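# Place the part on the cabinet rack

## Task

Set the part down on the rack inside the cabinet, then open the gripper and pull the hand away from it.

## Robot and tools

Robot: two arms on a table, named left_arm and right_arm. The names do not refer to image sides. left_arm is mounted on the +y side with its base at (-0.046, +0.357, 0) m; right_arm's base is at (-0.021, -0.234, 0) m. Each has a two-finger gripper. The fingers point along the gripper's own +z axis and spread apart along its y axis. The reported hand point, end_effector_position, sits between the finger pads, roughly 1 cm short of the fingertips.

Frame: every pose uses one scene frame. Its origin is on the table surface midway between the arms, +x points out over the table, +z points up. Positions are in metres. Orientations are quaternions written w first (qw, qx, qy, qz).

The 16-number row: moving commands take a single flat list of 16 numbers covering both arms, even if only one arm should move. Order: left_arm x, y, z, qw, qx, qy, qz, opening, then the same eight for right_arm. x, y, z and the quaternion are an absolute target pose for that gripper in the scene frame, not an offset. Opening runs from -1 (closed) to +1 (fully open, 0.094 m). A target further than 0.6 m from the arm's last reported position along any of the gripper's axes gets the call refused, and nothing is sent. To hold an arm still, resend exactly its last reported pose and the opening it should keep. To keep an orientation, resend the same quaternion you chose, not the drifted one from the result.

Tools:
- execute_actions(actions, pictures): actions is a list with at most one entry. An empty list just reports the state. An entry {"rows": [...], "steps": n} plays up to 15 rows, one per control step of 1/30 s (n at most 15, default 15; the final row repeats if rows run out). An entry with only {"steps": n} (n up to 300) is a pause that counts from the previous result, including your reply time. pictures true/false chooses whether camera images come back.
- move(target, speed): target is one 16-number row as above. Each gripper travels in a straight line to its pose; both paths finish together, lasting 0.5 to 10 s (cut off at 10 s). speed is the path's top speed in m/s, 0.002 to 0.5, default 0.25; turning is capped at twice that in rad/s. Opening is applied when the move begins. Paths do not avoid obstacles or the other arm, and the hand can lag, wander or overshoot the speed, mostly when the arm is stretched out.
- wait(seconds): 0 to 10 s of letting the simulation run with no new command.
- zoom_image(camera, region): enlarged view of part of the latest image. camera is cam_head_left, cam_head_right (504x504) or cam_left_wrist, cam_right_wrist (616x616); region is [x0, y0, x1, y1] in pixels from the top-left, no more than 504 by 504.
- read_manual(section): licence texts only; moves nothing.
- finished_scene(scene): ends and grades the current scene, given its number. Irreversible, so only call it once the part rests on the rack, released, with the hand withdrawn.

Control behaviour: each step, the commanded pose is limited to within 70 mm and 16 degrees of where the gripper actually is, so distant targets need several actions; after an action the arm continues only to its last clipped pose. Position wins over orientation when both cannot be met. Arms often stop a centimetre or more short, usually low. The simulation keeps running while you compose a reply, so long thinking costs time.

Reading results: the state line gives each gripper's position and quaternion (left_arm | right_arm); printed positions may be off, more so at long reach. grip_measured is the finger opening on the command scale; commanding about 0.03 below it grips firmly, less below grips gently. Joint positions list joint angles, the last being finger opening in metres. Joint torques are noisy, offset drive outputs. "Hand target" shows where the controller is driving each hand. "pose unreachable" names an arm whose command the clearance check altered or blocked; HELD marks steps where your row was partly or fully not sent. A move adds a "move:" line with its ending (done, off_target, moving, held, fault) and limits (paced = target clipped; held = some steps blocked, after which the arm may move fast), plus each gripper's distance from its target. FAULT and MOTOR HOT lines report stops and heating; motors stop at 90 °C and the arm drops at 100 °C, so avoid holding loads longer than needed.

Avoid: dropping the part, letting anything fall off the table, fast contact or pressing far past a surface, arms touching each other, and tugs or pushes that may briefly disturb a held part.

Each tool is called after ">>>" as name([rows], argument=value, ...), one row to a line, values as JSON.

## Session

>>> execute_actions(actions=[])

Scene clock: 0.00 s of 4480.00 s.
left_arm: end_effector_position=(+0.1669, +0.4054, +0.1627) grip_measured=+1.000 end_effector_quat_wxyz=(+0.562, +0.238, +0.759, +0.227) | right_arm: end_effector_position=(+0.3702, -0.3921, +0.3517) grip_measured=+1.000 end_effector_quat_wxyz=(+0.516, +0.186, +0.771, -0.323)
Joint positions: left_arm=[ 0.594  0.047  0.22  -0.494  0.567  0.864  0.094] | right_arm=[-0.236  1.336  1.275 -0.267  0.637 -0.123  0.094]
Joint velocities: left_arm=[-0.002  0.002  0.002 -0.081  0.007  0.022  0.   ] | right_arm=[-0.012  0.017  0.002 -0.095  0.081  0.022  0.   ]
Joint torques (N m, as the arm reports them, + toward a larger angle): no reading
Motor temperatures (°C, as the motors report them): left_arm=[29 37 34 45 30 28] | right_arm=[31 33 35 35 31 32]
Hand target (left_arm): +0.167, +0.404, +0.172; +0.569, +0.240, +0.751, +0.233
Hand target (right_arm): +0.368, -0.392, +0.355; +0.518, +0.188, +0.769, -0.323

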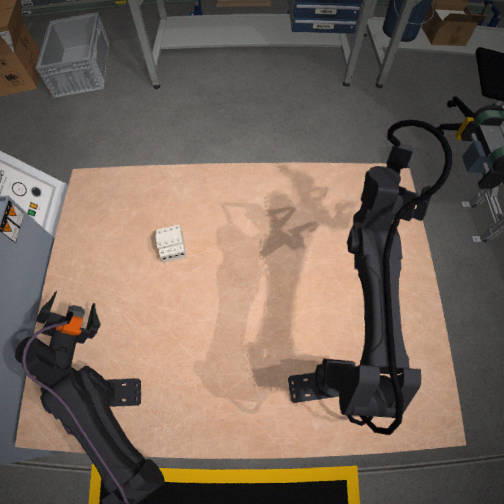

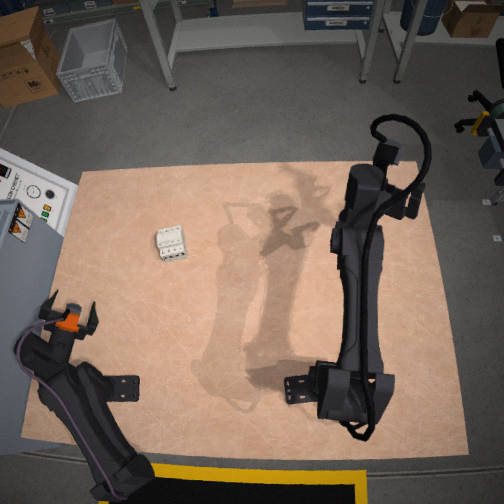

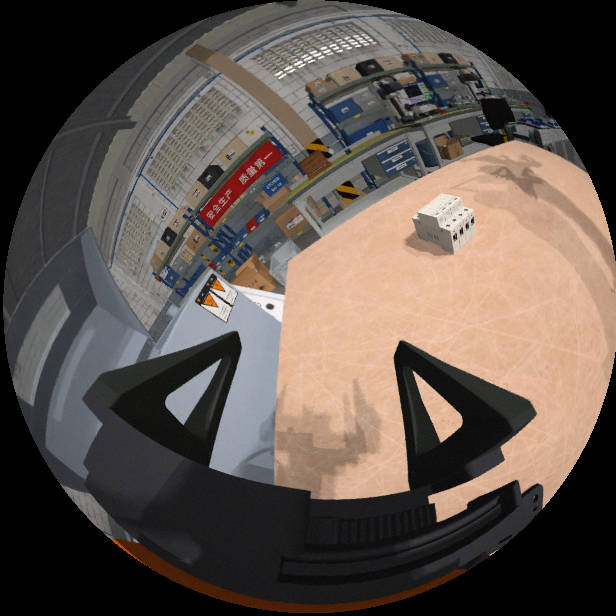

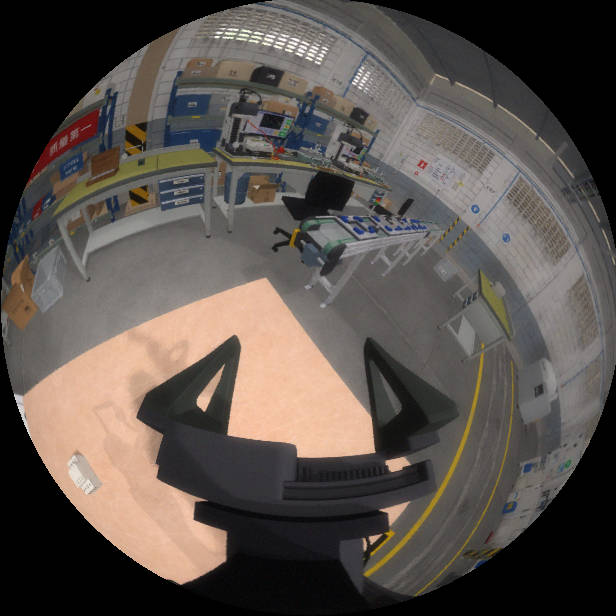

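>>> move(target=[0.29,0.16,0.10,0.595,-0.056,0.80,0.042,1,0.25,-0.35,0.30,0.516,0.186,0.771,-0.323,1], speed=0.2)

Scene clock: 3.97 s of 4480.00 s.
left_arm: end_effector_position=(+0.2908, +0.1659, +0.0834) grip_measured=+1.000 end_effector_quat_wxyz=(+0.578, -0.042, +0.814, +0.051) | right_arm: end_effector_position=(+0.2583, -0.3492, +0.3047) grip_measured=+1.000 end_effector_quat_wxyz=(+0.520, +0.185, +0.769, -0.322)
Joint positions: left_arm=[-0.981  1.722  0.58   0.539 -0.955 -0.476  0.094] | right_arm=[-0.063  0.857  0.845 -0.358  0.797 -0.048  0.094]
Joint velocities: left_arm=[ 0.002  0.002  0.012 -0.037 -0.022  0.081  0.   ] | right_arm=[ 0.027  0.007  0.007 -0.007  0.051  0.037  0.   ]
Joint torques (N m, as the arm reports them, + toward a larger angle): left_arm=[-0.63 -5.05  6.53  1.43 -0.47 -0.06] | right_arm=[ 0.77 -3.07  6.41  1.41  0.28  0.11]
Motor temperatures (°C, as the motors report them): left_arm=[29 37 35 46 30 28] | right_arm=[31 33 35 36 31 32]
Hand target (left_arm): +0.295, +0.158, +0.095; +0.592, -0.059, +0.803, +0.038
Hand target (right_arm): +0.251, -0.349, +0.300; +0.516, +0.186, +0.771, -0.323
Off the commanded pose (left_arm): 0.018 m, 3 deg.
Off the commanded pose (right_arm): 0.010 m, 0 deg.
move: off_target (left_arm); limits=paced

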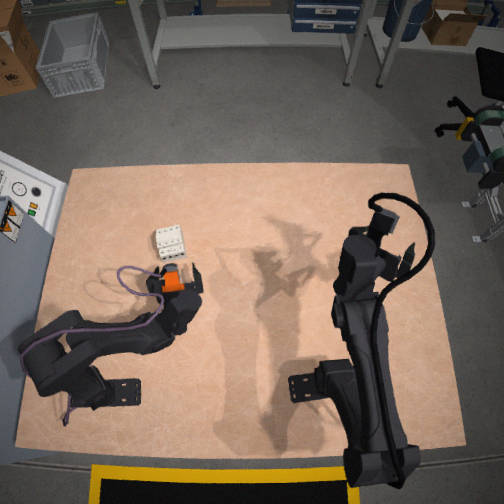

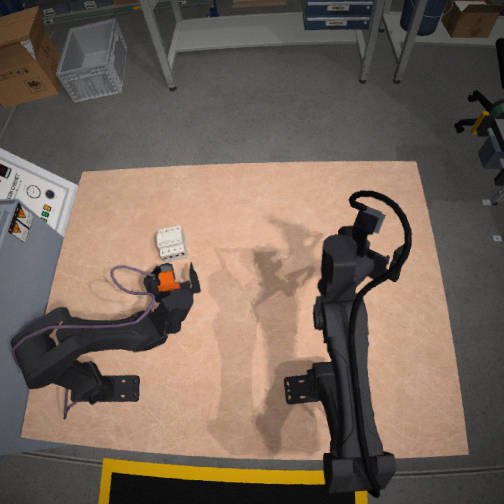

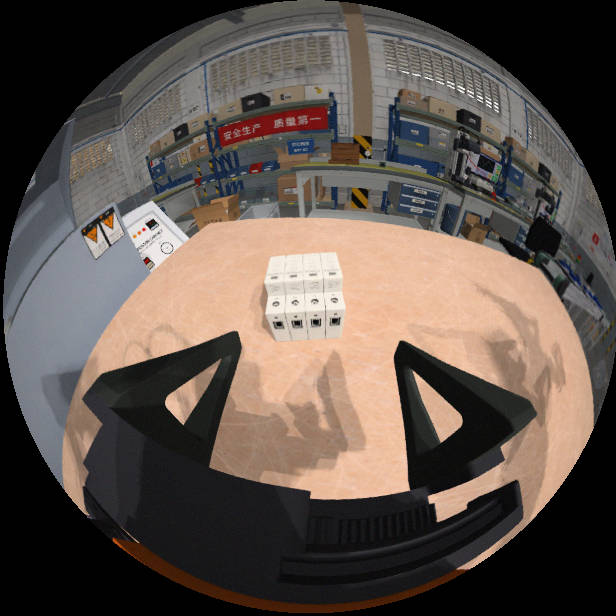

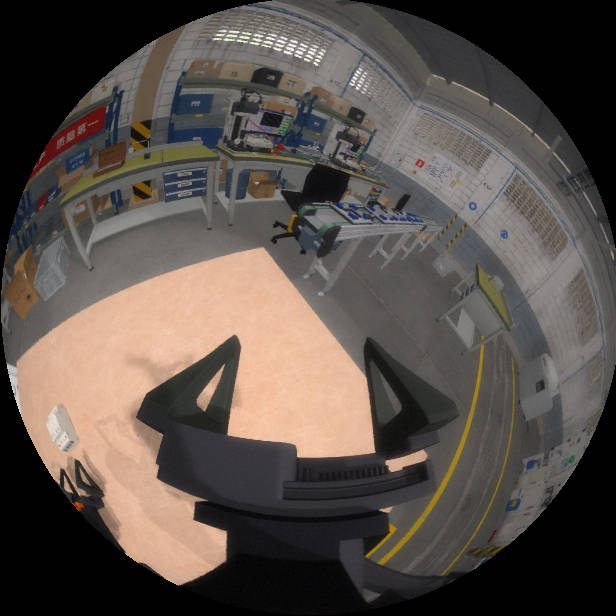

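>>> move(target=[0.35,0.182,0.05,0.595,-0.065,0.80,0.048,1,0.25,-0.35,0.30,0.516,0.186,0.771,-0.323,1], speed=0.08)

Scene clock: 6.30 s of 4480.00 s.
left_arm: end_effector_position=(+0.3405, +0.1873, +0.0390) grip_measured=+1.000 end_effector_quat_wxyz=(+0.582, -0.055, +0.809, +0.057) | right_arm: end_effector_position=(+0.2582, -0.3493, +0.3047) grip_measured=+1.000 end_effector_quat_wxyz=(+0.520, +0.185, +0.769, -0.322)
Joint positions: left_arm=[-0.812  2.001  0.613  0.896 -0.838 -0.349  0.094] | right_arm=[-0.063  0.857  0.845 -0.358  0.798 -0.048  0.094]
Joint velocities: left_arm=[-0.002  0.002 -0.002  0.007  0.007 -0.007  0.   ] | right_arm=[ 0.007 -0.012 -0.002 -0.007 -0.007 -0.022  0.   ]
Joint torques (N m, as the arm reports them, + toward a larger angle): left_arm=[ 0.6  -6.51  5.61  1.55 -0.22  0.1 ] | right_arm=[ 0.   -3.33  6.33  1.4   0.18  0.03]
Motor temperatures (°C, as the motors report them): left_arm=[29 37 35 47 30 28] | right_arm=[31 33 35 37 31 32]
Hand target (left_arm): +0.350, +0.184, +0.050; +0.596, -0.065, +0.799, +0.048
Hand target (right_arm): +0.250, -0.350, +0.300; +0.516, +0.186, +0.771, -0.323
Off the commanded pose (left_arm): 0.015 m, 2 deg.
Off the commanded pose (right_arm): 0.010 m, 0 deg.
move: off_target (left_arm)

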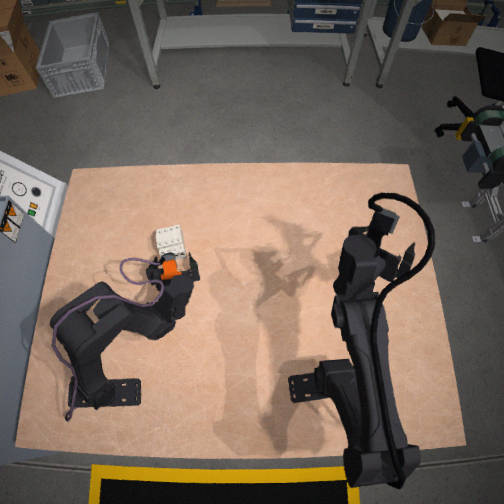

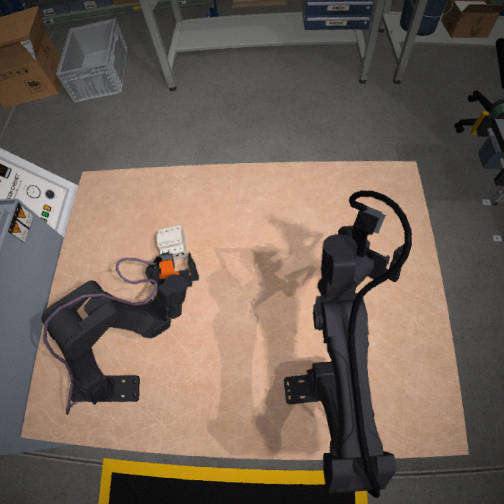

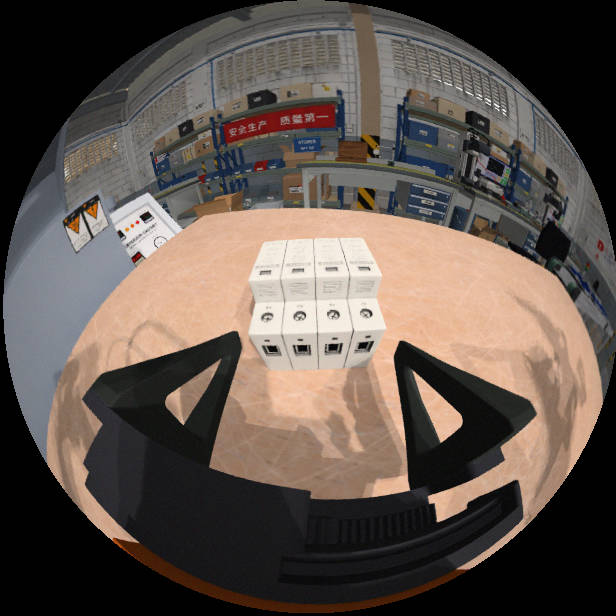

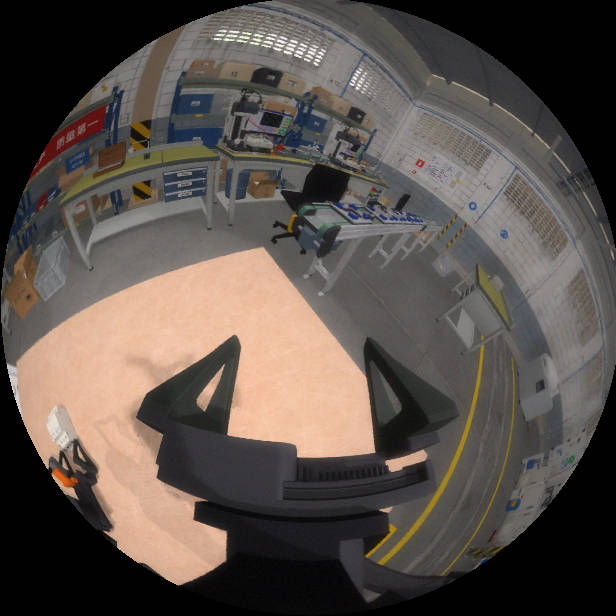

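>>> move(target=[0.41,0.192,0.048,0.595,-0.065,0.80,0.048,1,0.25,-0.35,0.30,0.516,0.186,0.771,-0.323,1], speed=0.05)

Scene clock: 8.73 s of 4480.00 s.
left_arm: end_effector_position=(+0.4011, +0.1950, +0.0393) grip_measured=+1.000 end_effector_quat_wxyz=(+0.585, -0.060, +0.807, +0.052) | right_arm: end_effector_position=(+0.2582, -0.3493, +0.3047) grip_measured=+1.000 end_effector_quat_wxyz=(+0.520, +0.185, +0.769, -0.322)
Joint positions: left_arm=[-0.675  2.107  0.788  0.897 -0.716 -0.272  0.094] | right_arm=[-0.063  0.857  0.845 -0.358  0.798 -0.048  0.094]
Joint velocities: left_arm=[-0.017  0.007  0.002 -0.007  0.007  0.037  0.   ] | right_arm=[ 0.007 -0.012  0.002 -0.007 -0.037  0.022  0.   ]
Joint torques (N m, as the arm reports them, + toward a larger angle): left_arm=[ 0.65 -7.82  5.9   1.49 -0.16  0.12] | right_arm=[ 0.02 -3.36  6.35  1.4   0.18  0.04]
Motor temperatures (°C, as the motors report them): left_arm=[29 38 36 47 30 28] | right_arm=[31 33 36 37 31 32]
Hand target (left_arm): +0.410, +0.194, +0.048; +0.595, -0.064, +0.799, +0.049
Hand target (right_arm): +0.250, -0.350, +0.300; +0.516, +0.186, +0.771, -0.323
Off the commanded pose (left_arm): 0.013 m, 2 deg.
Off the commanded pose (right_arm): 0.010 m, 0 deg.
move: off_target (left_arm)

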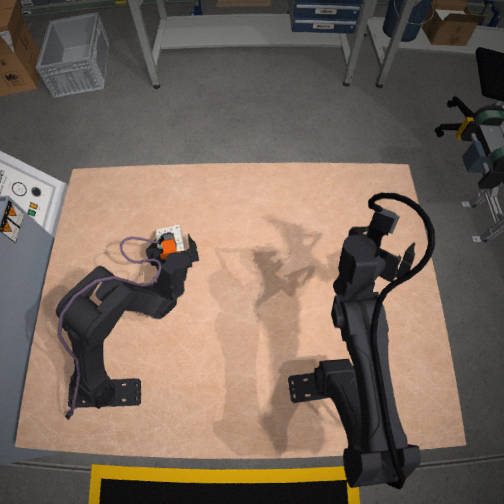

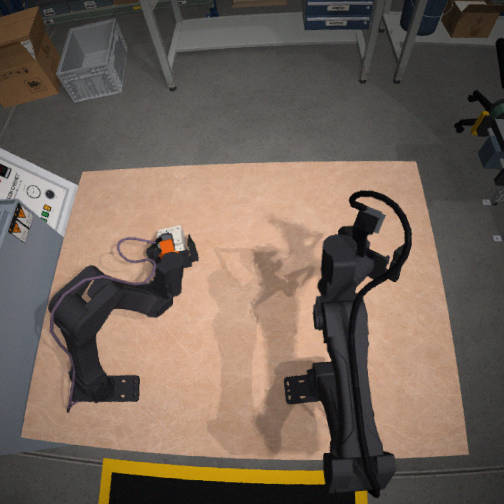

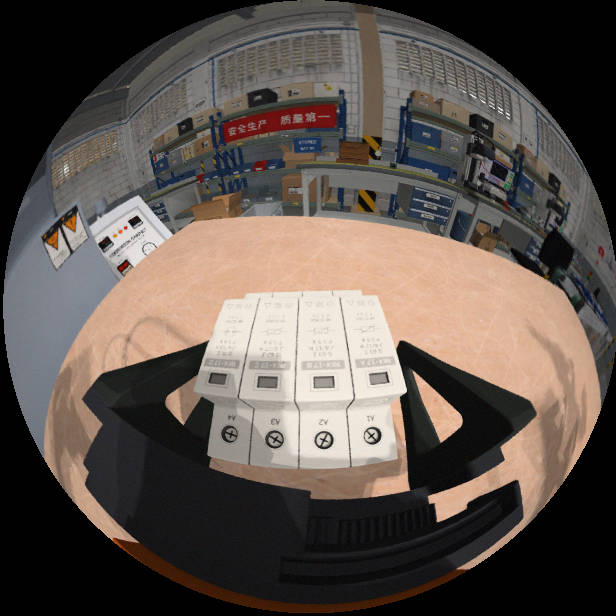

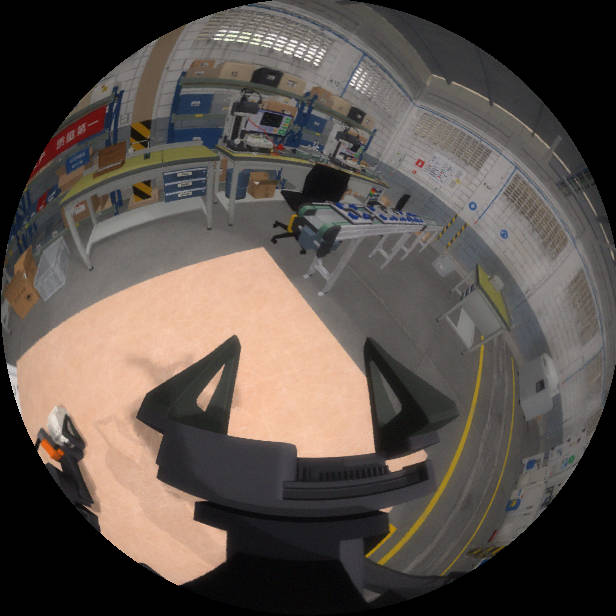

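>>> move(target=[0.41,0.192,0.048,0.595,-0.065,0.80,0.048,0.495,0.25,-0.35,0.30,0.516,0.186,0.771,-0.323,1])

Scene clock: 15.17 s of 4480.00 s.
left_arm: end_effector_position=(+0.4012, +0.1962, +0.0389) grip_measured=+0.550 end_effector_quat_wxyz=(+0.585, -0.060, +0.807, +0.054) | right_arm: end_effector_position=(+0.2582, -0.3493, +0.3047) grip_measured=+1.000 end_effector_quat_wxyz=(+0.520, +0.185, +0.769, -0.322)
Joint positions: left_arm=[-0.673  2.107  0.788  0.895 -0.717 -0.271  0.073] | right_arm=[-0.063  0.857  0.845 -0.358  0.798 -0.048  0.094]
Joint velocities: left_arm=[ 0.012  0.002 -0.017 -0.022  0.022 -0.051 -0.001] | right_arm=[-0.012 -0.007 -0.022  0.051 -0.022 -0.051  0.   ]
Joint torques (N m, as the arm reports them, + toward a larger angle): left_arm=[ 0.27 -7.79  6.09  1.45 -0.17  0.08] | right_arm=[ 0.02 -3.37  6.33  1.39  0.19  0.04]
Motor temperatures (°C, as the motors report them): left_arm=[29 39 36 48 30 28] | right_arm=[31 33 36 38 31 32]
Hand target (left_arm): +0.410, +0.192, +0.048; +0.595, -0.065, +0.800, +0.048
Hand target (right_arm): +0.250, -0.350, +0.300; +0.516, +0.186, +0.771, -0.323
Off the commanded pose (left_arm): 0.013 m, 2 deg.
Off the commanded pose (right_arm): 0.010 m, 0 deg.
After step 90, 2.73 s passed at rest.
move: off_target (left_arm)

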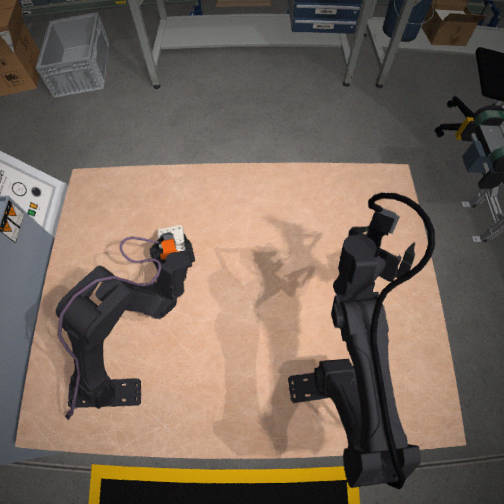

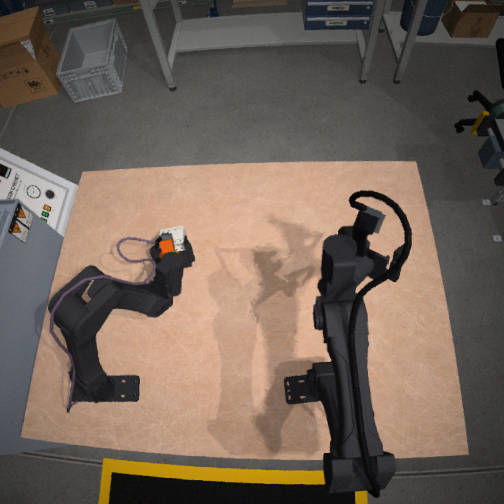

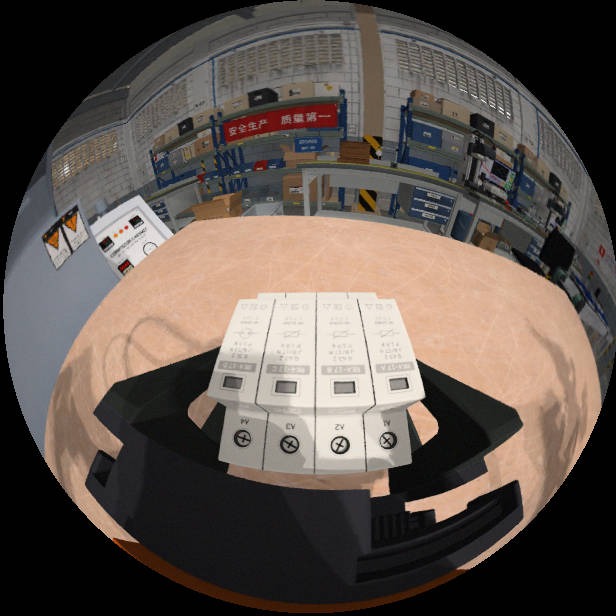

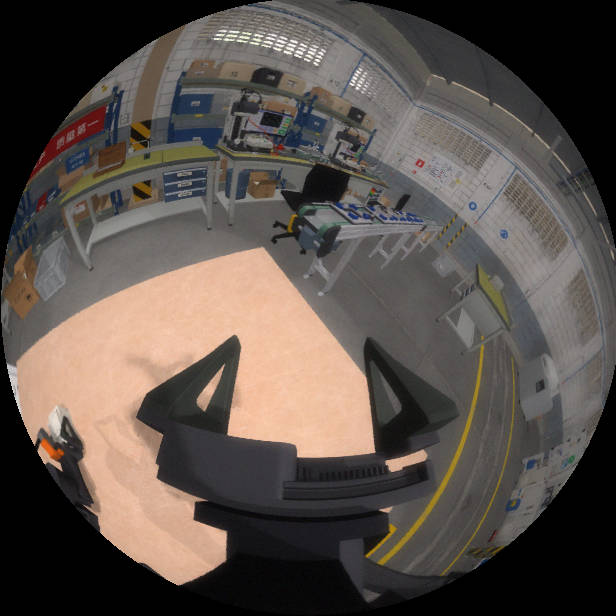

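>>> move(target=[0.33,0.32,0.30,0.60,0,0.80,0,0.505,0.25,-0.35,0.30,0.516,0.186,0.771,-0.323,1], speed=0.15)

>>> move(target=[0.26,0.66,0.41,0.473,-0.489,0.637,0.363,0.505,0.25,-0.35,0.30,0.516,0.186,0.771,-0.323,1], speed=0.15)

>>> move(target=[0.27,0.78,0.41,0.526,-0.456,0.594,0.404,0.505,0.25,-0.35,0.30,0.516,0.186,0.771,-0.323,1], speed=0.08)

Scene clock: 22.70 s of 4480.00 s.
left_arm: end_effector_position=(+0.3161, +0.3198, +0.2423) grip_measured=+0.550 end_effector_quat_wxyz=(+0.524, +0.011, +0.852, +0.011) | right_arm: end_effector_position=(+0.2582, -0.3493, +0.3047) grip_measured=+1.000 end_effector_quat_wxyz=(+0.520, +0.185, +0.769, -0.322)
Joint positions: left_arm=[-0.27   1.065  0.847 -0.258 -0.179 -0.057  0.073] | right_arm=[-0.063  0.857  0.845 -0.358  0.798 -0.048  0.094]
Joint velocities: left_arm=[ 0.002 -0.007 -0.002  0.007  0.007 -0.007 -0.001] | right_arm=[-0.032 -0.017 -0.012  0.007 -0.007 -0.007  0.   ]
Joint torques (N m, as the arm reports them, + toward a larger angle): left_arm=[ 0.55 -5.75 10.03  2.36 -0.09  0.09] | right_arm=[ 0.02 -3.35  6.32  1.38  0.17  0.03]
Motor temperatures (°C, as the motors report them): left_arm=[29 40 37 50 30 28] | right_arm=[31 33 36 38 31 32]
Hand target (left_arm): +0.321, +0.322, +0.304; +0.601, +0.001, +0.800, +0.002
Hand target (right_arm): +0.250, -0.350, +0.300; +0.516, +0.186, +0.771, -0.323
Off the commanded pose (left_arm): 0.059 m, 11 deg.
Off the commanded pose (right_arm): 0.010 m, 0 deg.
After step 90, 1.80 s passed at rest.
move: off_target (left_arm)

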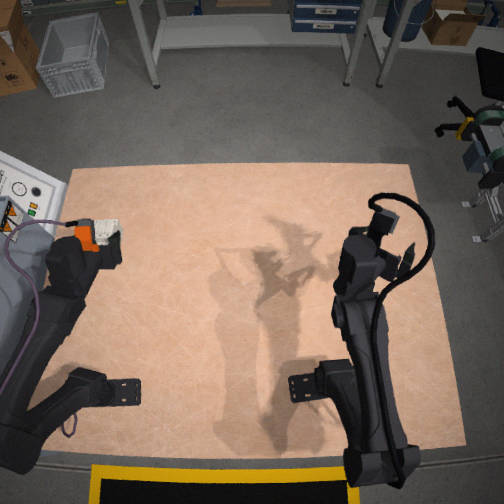

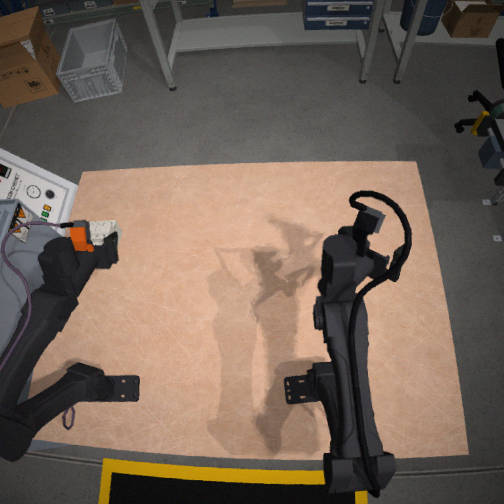

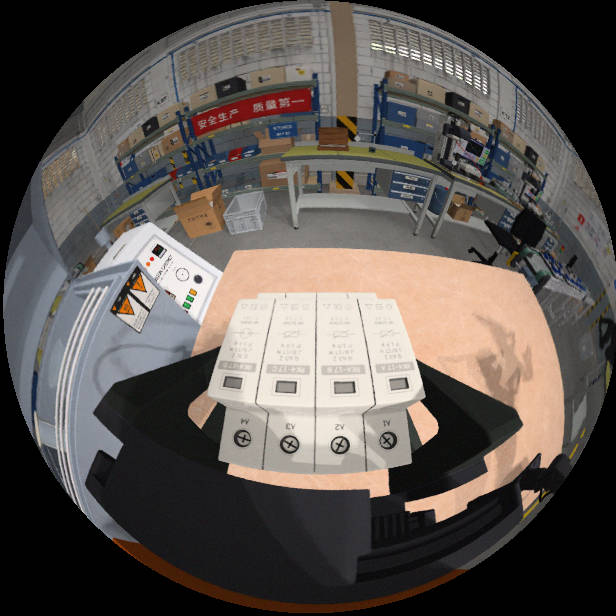

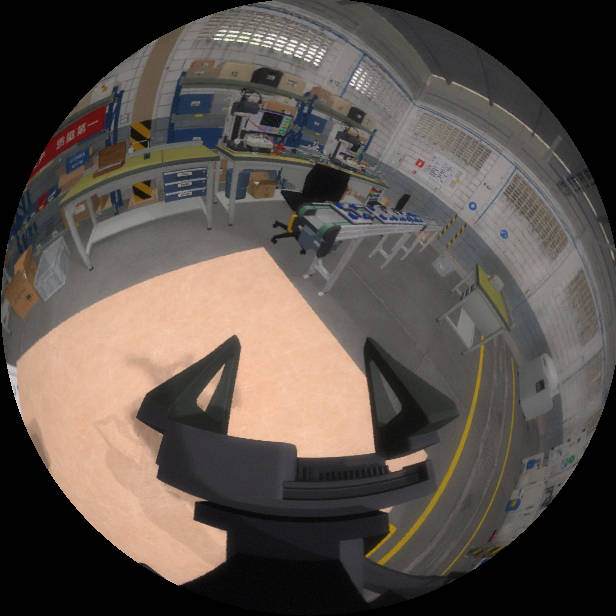

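Scene clock: 27.50 s of 4480.00 s.
left_arm: end_effector_position=(+0.2624, +0.6534, +0.3612) grip_measured=+0.548 end_effector_quat_wxyz=(+0.420, -0.467, +0.694, +0.353) | right_arm: end_effector_position=(+0.2582, -0.3493, +0.3047) grip_measured=+1.000 end_effector_quat_wxyz=(+0.520, +0.185, +0.769, -0.322)
Joint positions: left_arm=[ 0.405  1.502  1.616 -0.676 -0.727 -0.289  0.073] | right_arm=[-0.063  0.857  0.845 -0.358  0.798 -0.048  0.094]
Joint velocities: left_arm=[-0.007 -0.007 -0.007 -0.007 -0.022 -0.022  0.   ] | right_arm=[ 0.002  0.017 -0.007 -0.007  0.022  0.037  0.   ]
Joint torques (N m, as the arm reports them, + toward a larger angle): left_arm=[ 0.61 -6.83  9.89  1.95 -0.66 -0.08] | right_arm=[ 0.02 -3.36  6.35  1.39  0.19  0.04]
Motor temperatures (°C, as the motors report them): left_arm=[29 40 38 51 31 28] | right_arm=[31 33 36 38 31 32]
Hand target (left_arm): +0.253, +0.659, +0.407; +0.472, -0.489, +0.638, +0.363
Hand target (right_arm): +0.250, -0.350, +0.300; +0.516, +0.186, +0.771, -0.323
Off the commanded pose (left_arm): 0.049 m, 9 deg.
Off the commanded pose (right_arm): 0.010 m, 0 deg.
move: off_target (left_arm)

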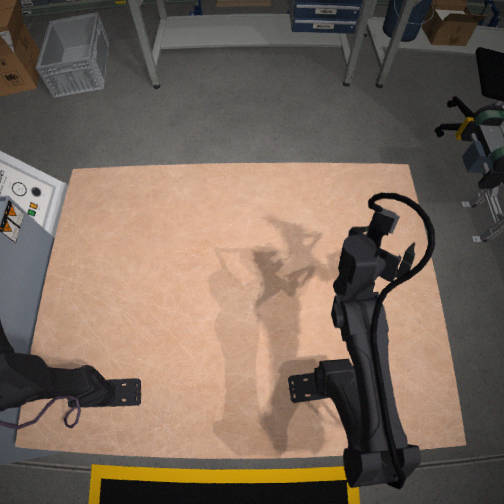

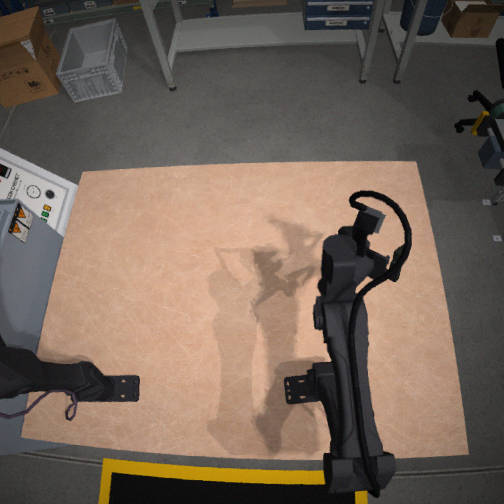

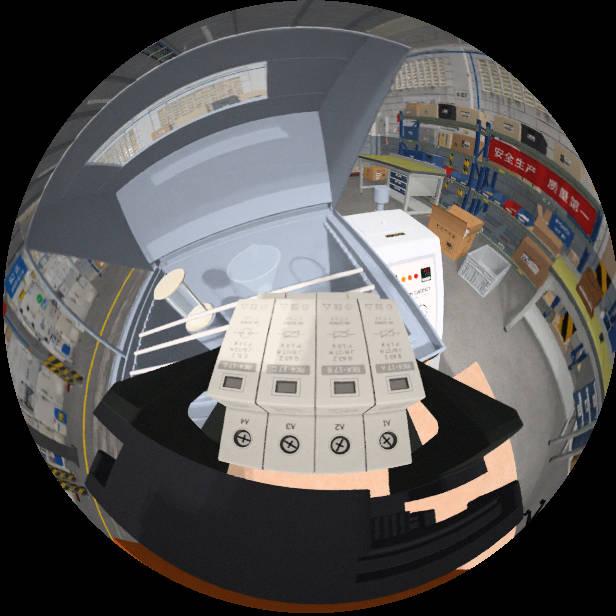

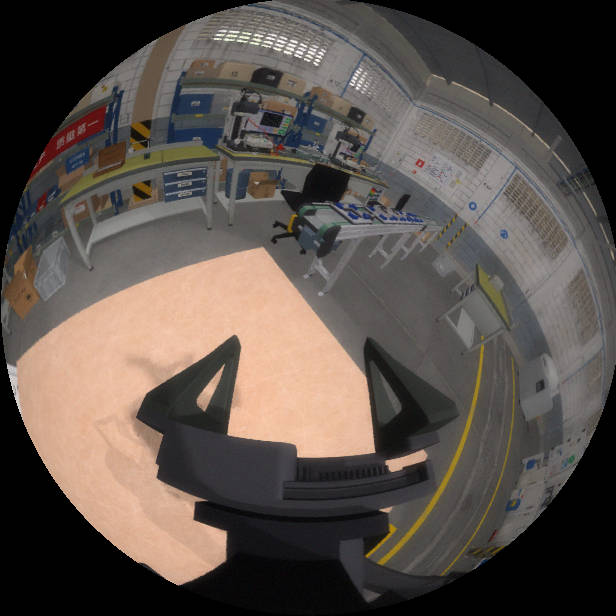

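Scene clock: 30.30 s of 4480.00 s.
left_arm: end_effector_position=(+0.2669, +0.7697, +0.3453) grip_measured=+0.548 end_effector_quat_wxyz=(+0.455, -0.457, +0.658, +0.388) | right_arm: end_effector_position=(+0.2582, -0.3493, +0.3047) grip_measured=+1.000 end_effector_quat_wxyz=(+0.520, +0.185, +0.769, -0.322)
Joint positions: left_arm=[ 0.663  1.684  1.597 -0.252 -0.546 -0.081  0.073] | right_arm=[-0.063  0.857  0.845 -0.358  0.798 -0.048  0.094]
Joint velocities: left_arm=[ 0.017  0.007 -0.002  0.051  0.051 -0.022  0.   ] | right_arm=[-0.027 -0.002 -0.002 -0.095  0.007  0.007  0.   ]
Joint torques (N m, as the arm reports them, + toward a larger angle): left_arm=[ 0.61 -8.67 10.58  2.56 -0.24  0.1 ] | right_arm=[ 0.07 -3.38  6.33  1.39  0.18  0.03]
Motor temperatures (°C, as the motors report them): left_arm=[29 40 39 52 31 28] | right_arm=[31 33 36 39 31 32]
Hand target (left_arm): +0.262, +0.774, +0.408; +0.525, -0.455, +0.594, +0.405
Hand target (right_arm): +0.250, -0.350, +0.300; +0.516, +0.186, +0.771, -0.323
Off the commanded pose (left_arm): 0.066 m, 11 deg.
Off the commanded pose (right_arm): 0.010 m, 0 deg.
move: off_target (left_arm)

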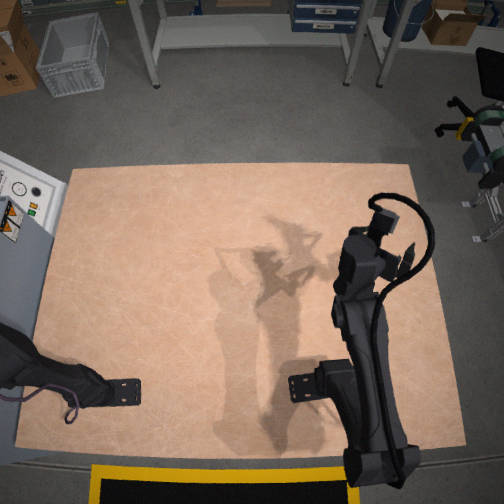

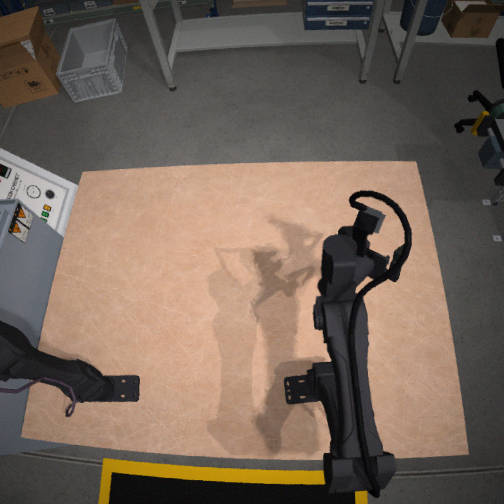

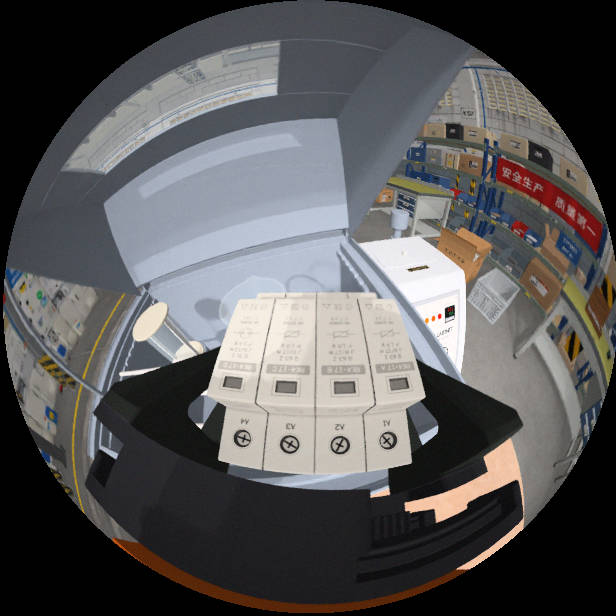

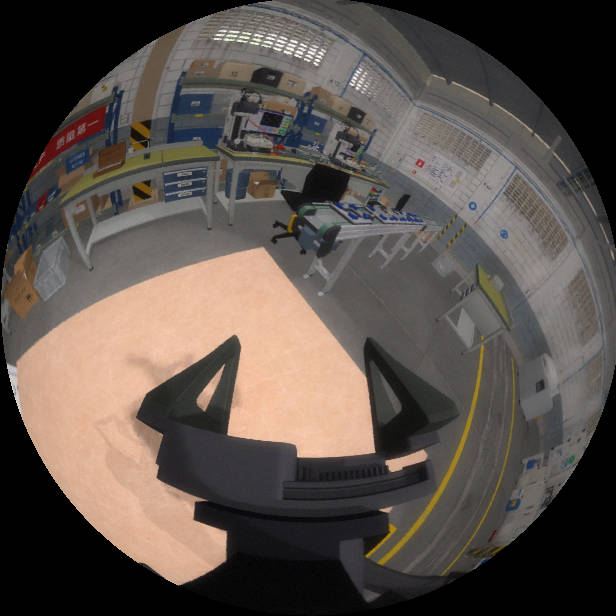

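>>> move(target=[0.27,0.78,0.41,0.526,-0.456,0.594,0.404,0.505,0.30,0.10,0.42,0.44,-0.44,0.555,0.555,1], speed=0.3)

>>> zoom_image(camera="cam_right_wrist", region=[150,100,470,420])

Scene clock: 36.90 s of 4480.00 s.
left_arm: end_effector_position=(+0.2741, +0.7736, +0.3154) grip_measured=+0.548 end_effector_quat_wxyz=(+0.438, -0.454, +0.676, +0.381) | right_arm: end_effector_position=(+0.3091, +0.0965, +0.4118) grip_measured=+1.000 end_effector_quat_wxyz=(+0.438, -0.431, +0.562, +0.553)
Joint positions: left_arm=[ 0.663  1.717  1.557 -0.228 -0.533 -0.081  0.073] | right_arm=[ 0.328  1.65   1.534  0.105 -1.122  0.237  0.094]
Joint velocities: left_arm=[-0.012  0.002  0.012  0.081  0.022 -0.066 -0.002] | right_arm=[ 0.022 -0.007 -0.007 -0.007 -0.051 -0.037  0.   ]
Joint torques (N m, as the arm reports them, + toward a larger angle): left_arm=[  0.21 -11.88  10.5    2.55  -0.41   0.02] | right_arm=[ 0.55 -6.95 11.16  1.45 -0.09  0.01]
Motor temperatures (°C, as the motors report them): left_arm=[29 43 40 55 31 28] | right_arm=[31 33 37 39 31 32]
Hand target (left_arm): +0.263, +0.771, +0.400; +0.524, -0.457, +0.595, +0.403
Hand target (right_arm): +0.308, +0.100, +0.420; +0.442, -0.438, +0.552, +0.555
Off the commanded pose (left_arm): 0.095 m, 14 deg; position clipped at the last step of the last action.
Off the commanded pose (right_arm): 0.013 m, 1 deg.
move: off_target (left_arm, right_arm); limits=paced

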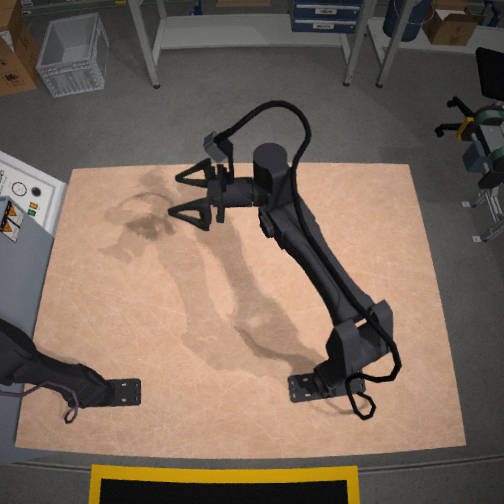

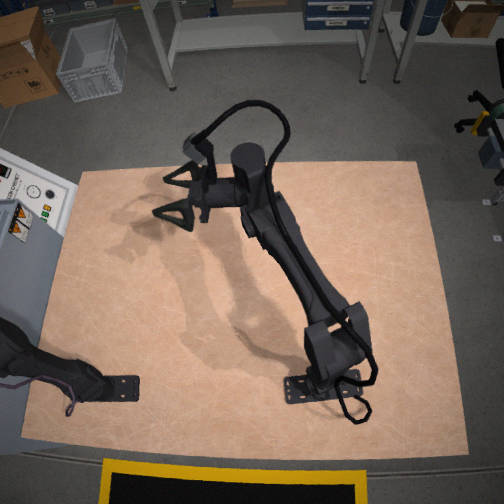

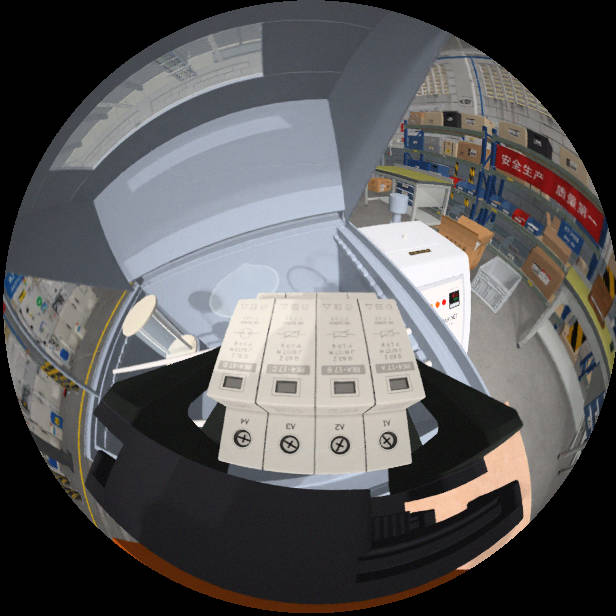

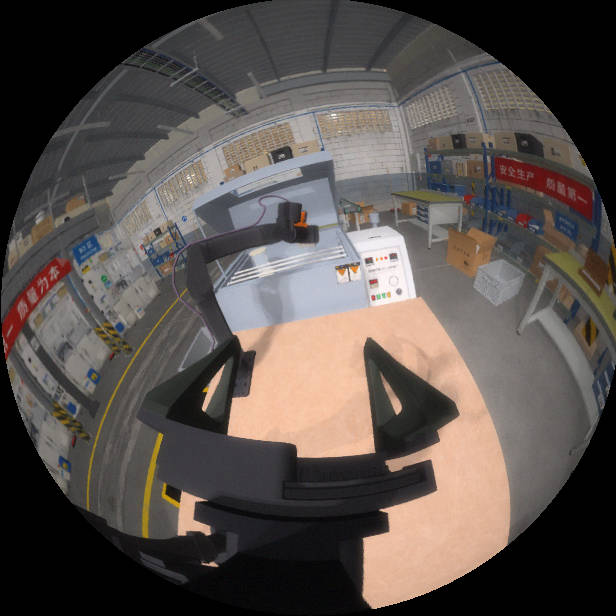

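Region (150, 100, 470, 420) of cam_right_wrist's 616x616 image, scaled by 1.575, with more detail than that image has.

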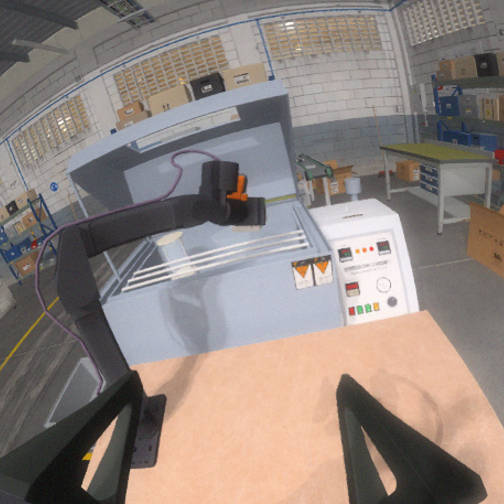

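>>> move(target=[0.28,0.84,0.345,0.575,-0.41,0.585,0.40,0.505,0.30,0.10,0.42,0.44,-0.44,0.555,0.555,1], speed=0.04)

>>> zoom_image(camera="cam_right_wrist", region=[210,160,410,360])

Scene clock: 43.33 s of 4480.00 s.
left_arm: end_effector_position=(+0.2794, +0.8316, +0.2798) grip_measured=+0.548 end_effector_quat_wxyz=(+0.505, -0.425, +0.650, +0.376) | right_arm: end_effector_position=(+0.3075, +0.0980, +0.4122) grip_measured=+1.000 end_effector_quat_wxyz=(+0.437, -0.433, +0.561, +0.554)
Joint positions: left_arm=[ 0.784  1.843  1.44   0.183 -0.351 -0.017  0.073] | right_arm=[ 0.333  1.65   1.534  0.108 -1.123  0.239  0.094]
Joint velocities: left_arm=[-0.032  0.007 -0.007  0.051  0.007  0.037 -0.   ] | right_arm=[-0.032  0.007 -0.002 -0.007 -0.022  0.022  0.   ]
Joint torques (N m, as the arm reports them, + toward a larger angle): left_arm=[  0.73 -11.01   8.5    2.8   -0.08   0.09] | right_arm=[ 1.   -8.84  9.55  1.27 -0.02 -0.09]
Motor temperatures (°C, as the motors report them): left_arm=[29 44 40 57 31 28] | right_arm=[31 34 38 39 31 32]
Hand target (left_arm): +0.274, +0.834, +0.344; +0.572, -0.410, +0.586, +0.401
Hand target (right_arm): +0.300, +0.100, +0.420; +0.439, -0.439, +0.554, +0.554
Off the commanded pose (left_arm): 0.066 m, 11 deg.
Off the commanded pose (right_arm): 0.011 m, 1 deg.
move: off_target (left_arm, right_arm)

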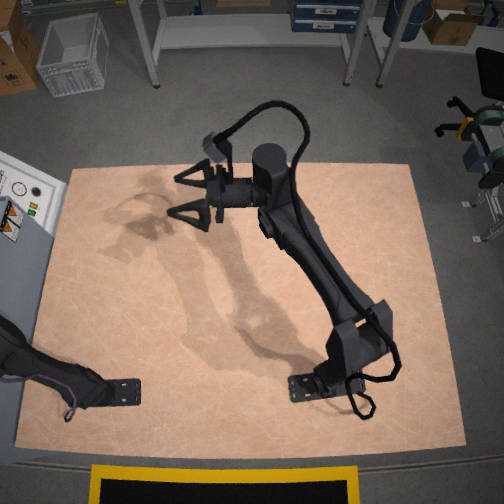

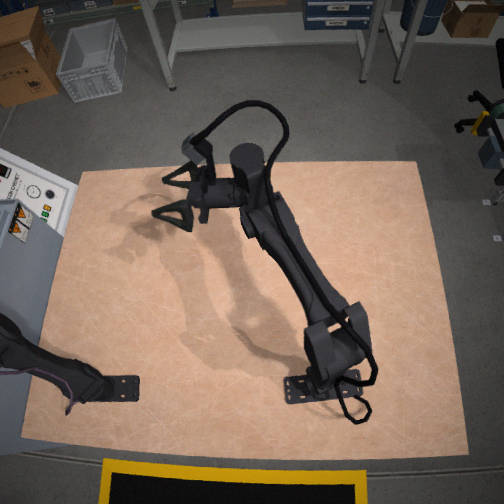

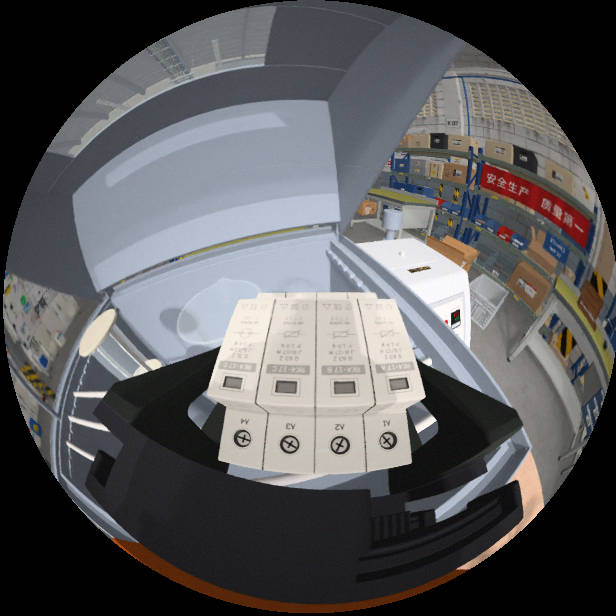

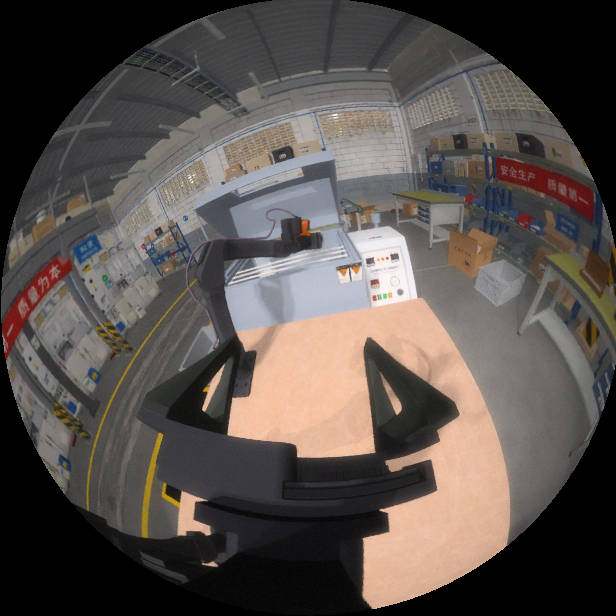

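Region (210, 160, 410, 360) of cam_right_wrist's 616x616 image, scaled by 2.520, with more detail than that image has.

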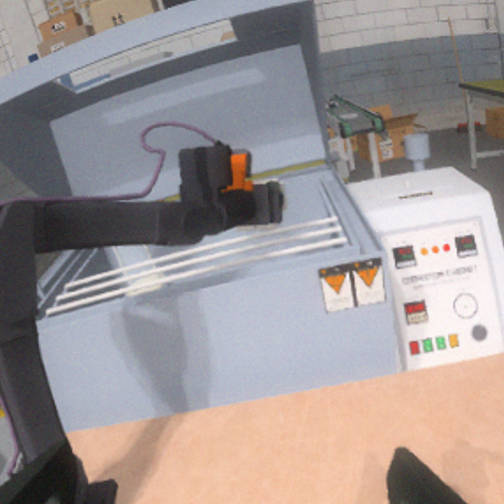

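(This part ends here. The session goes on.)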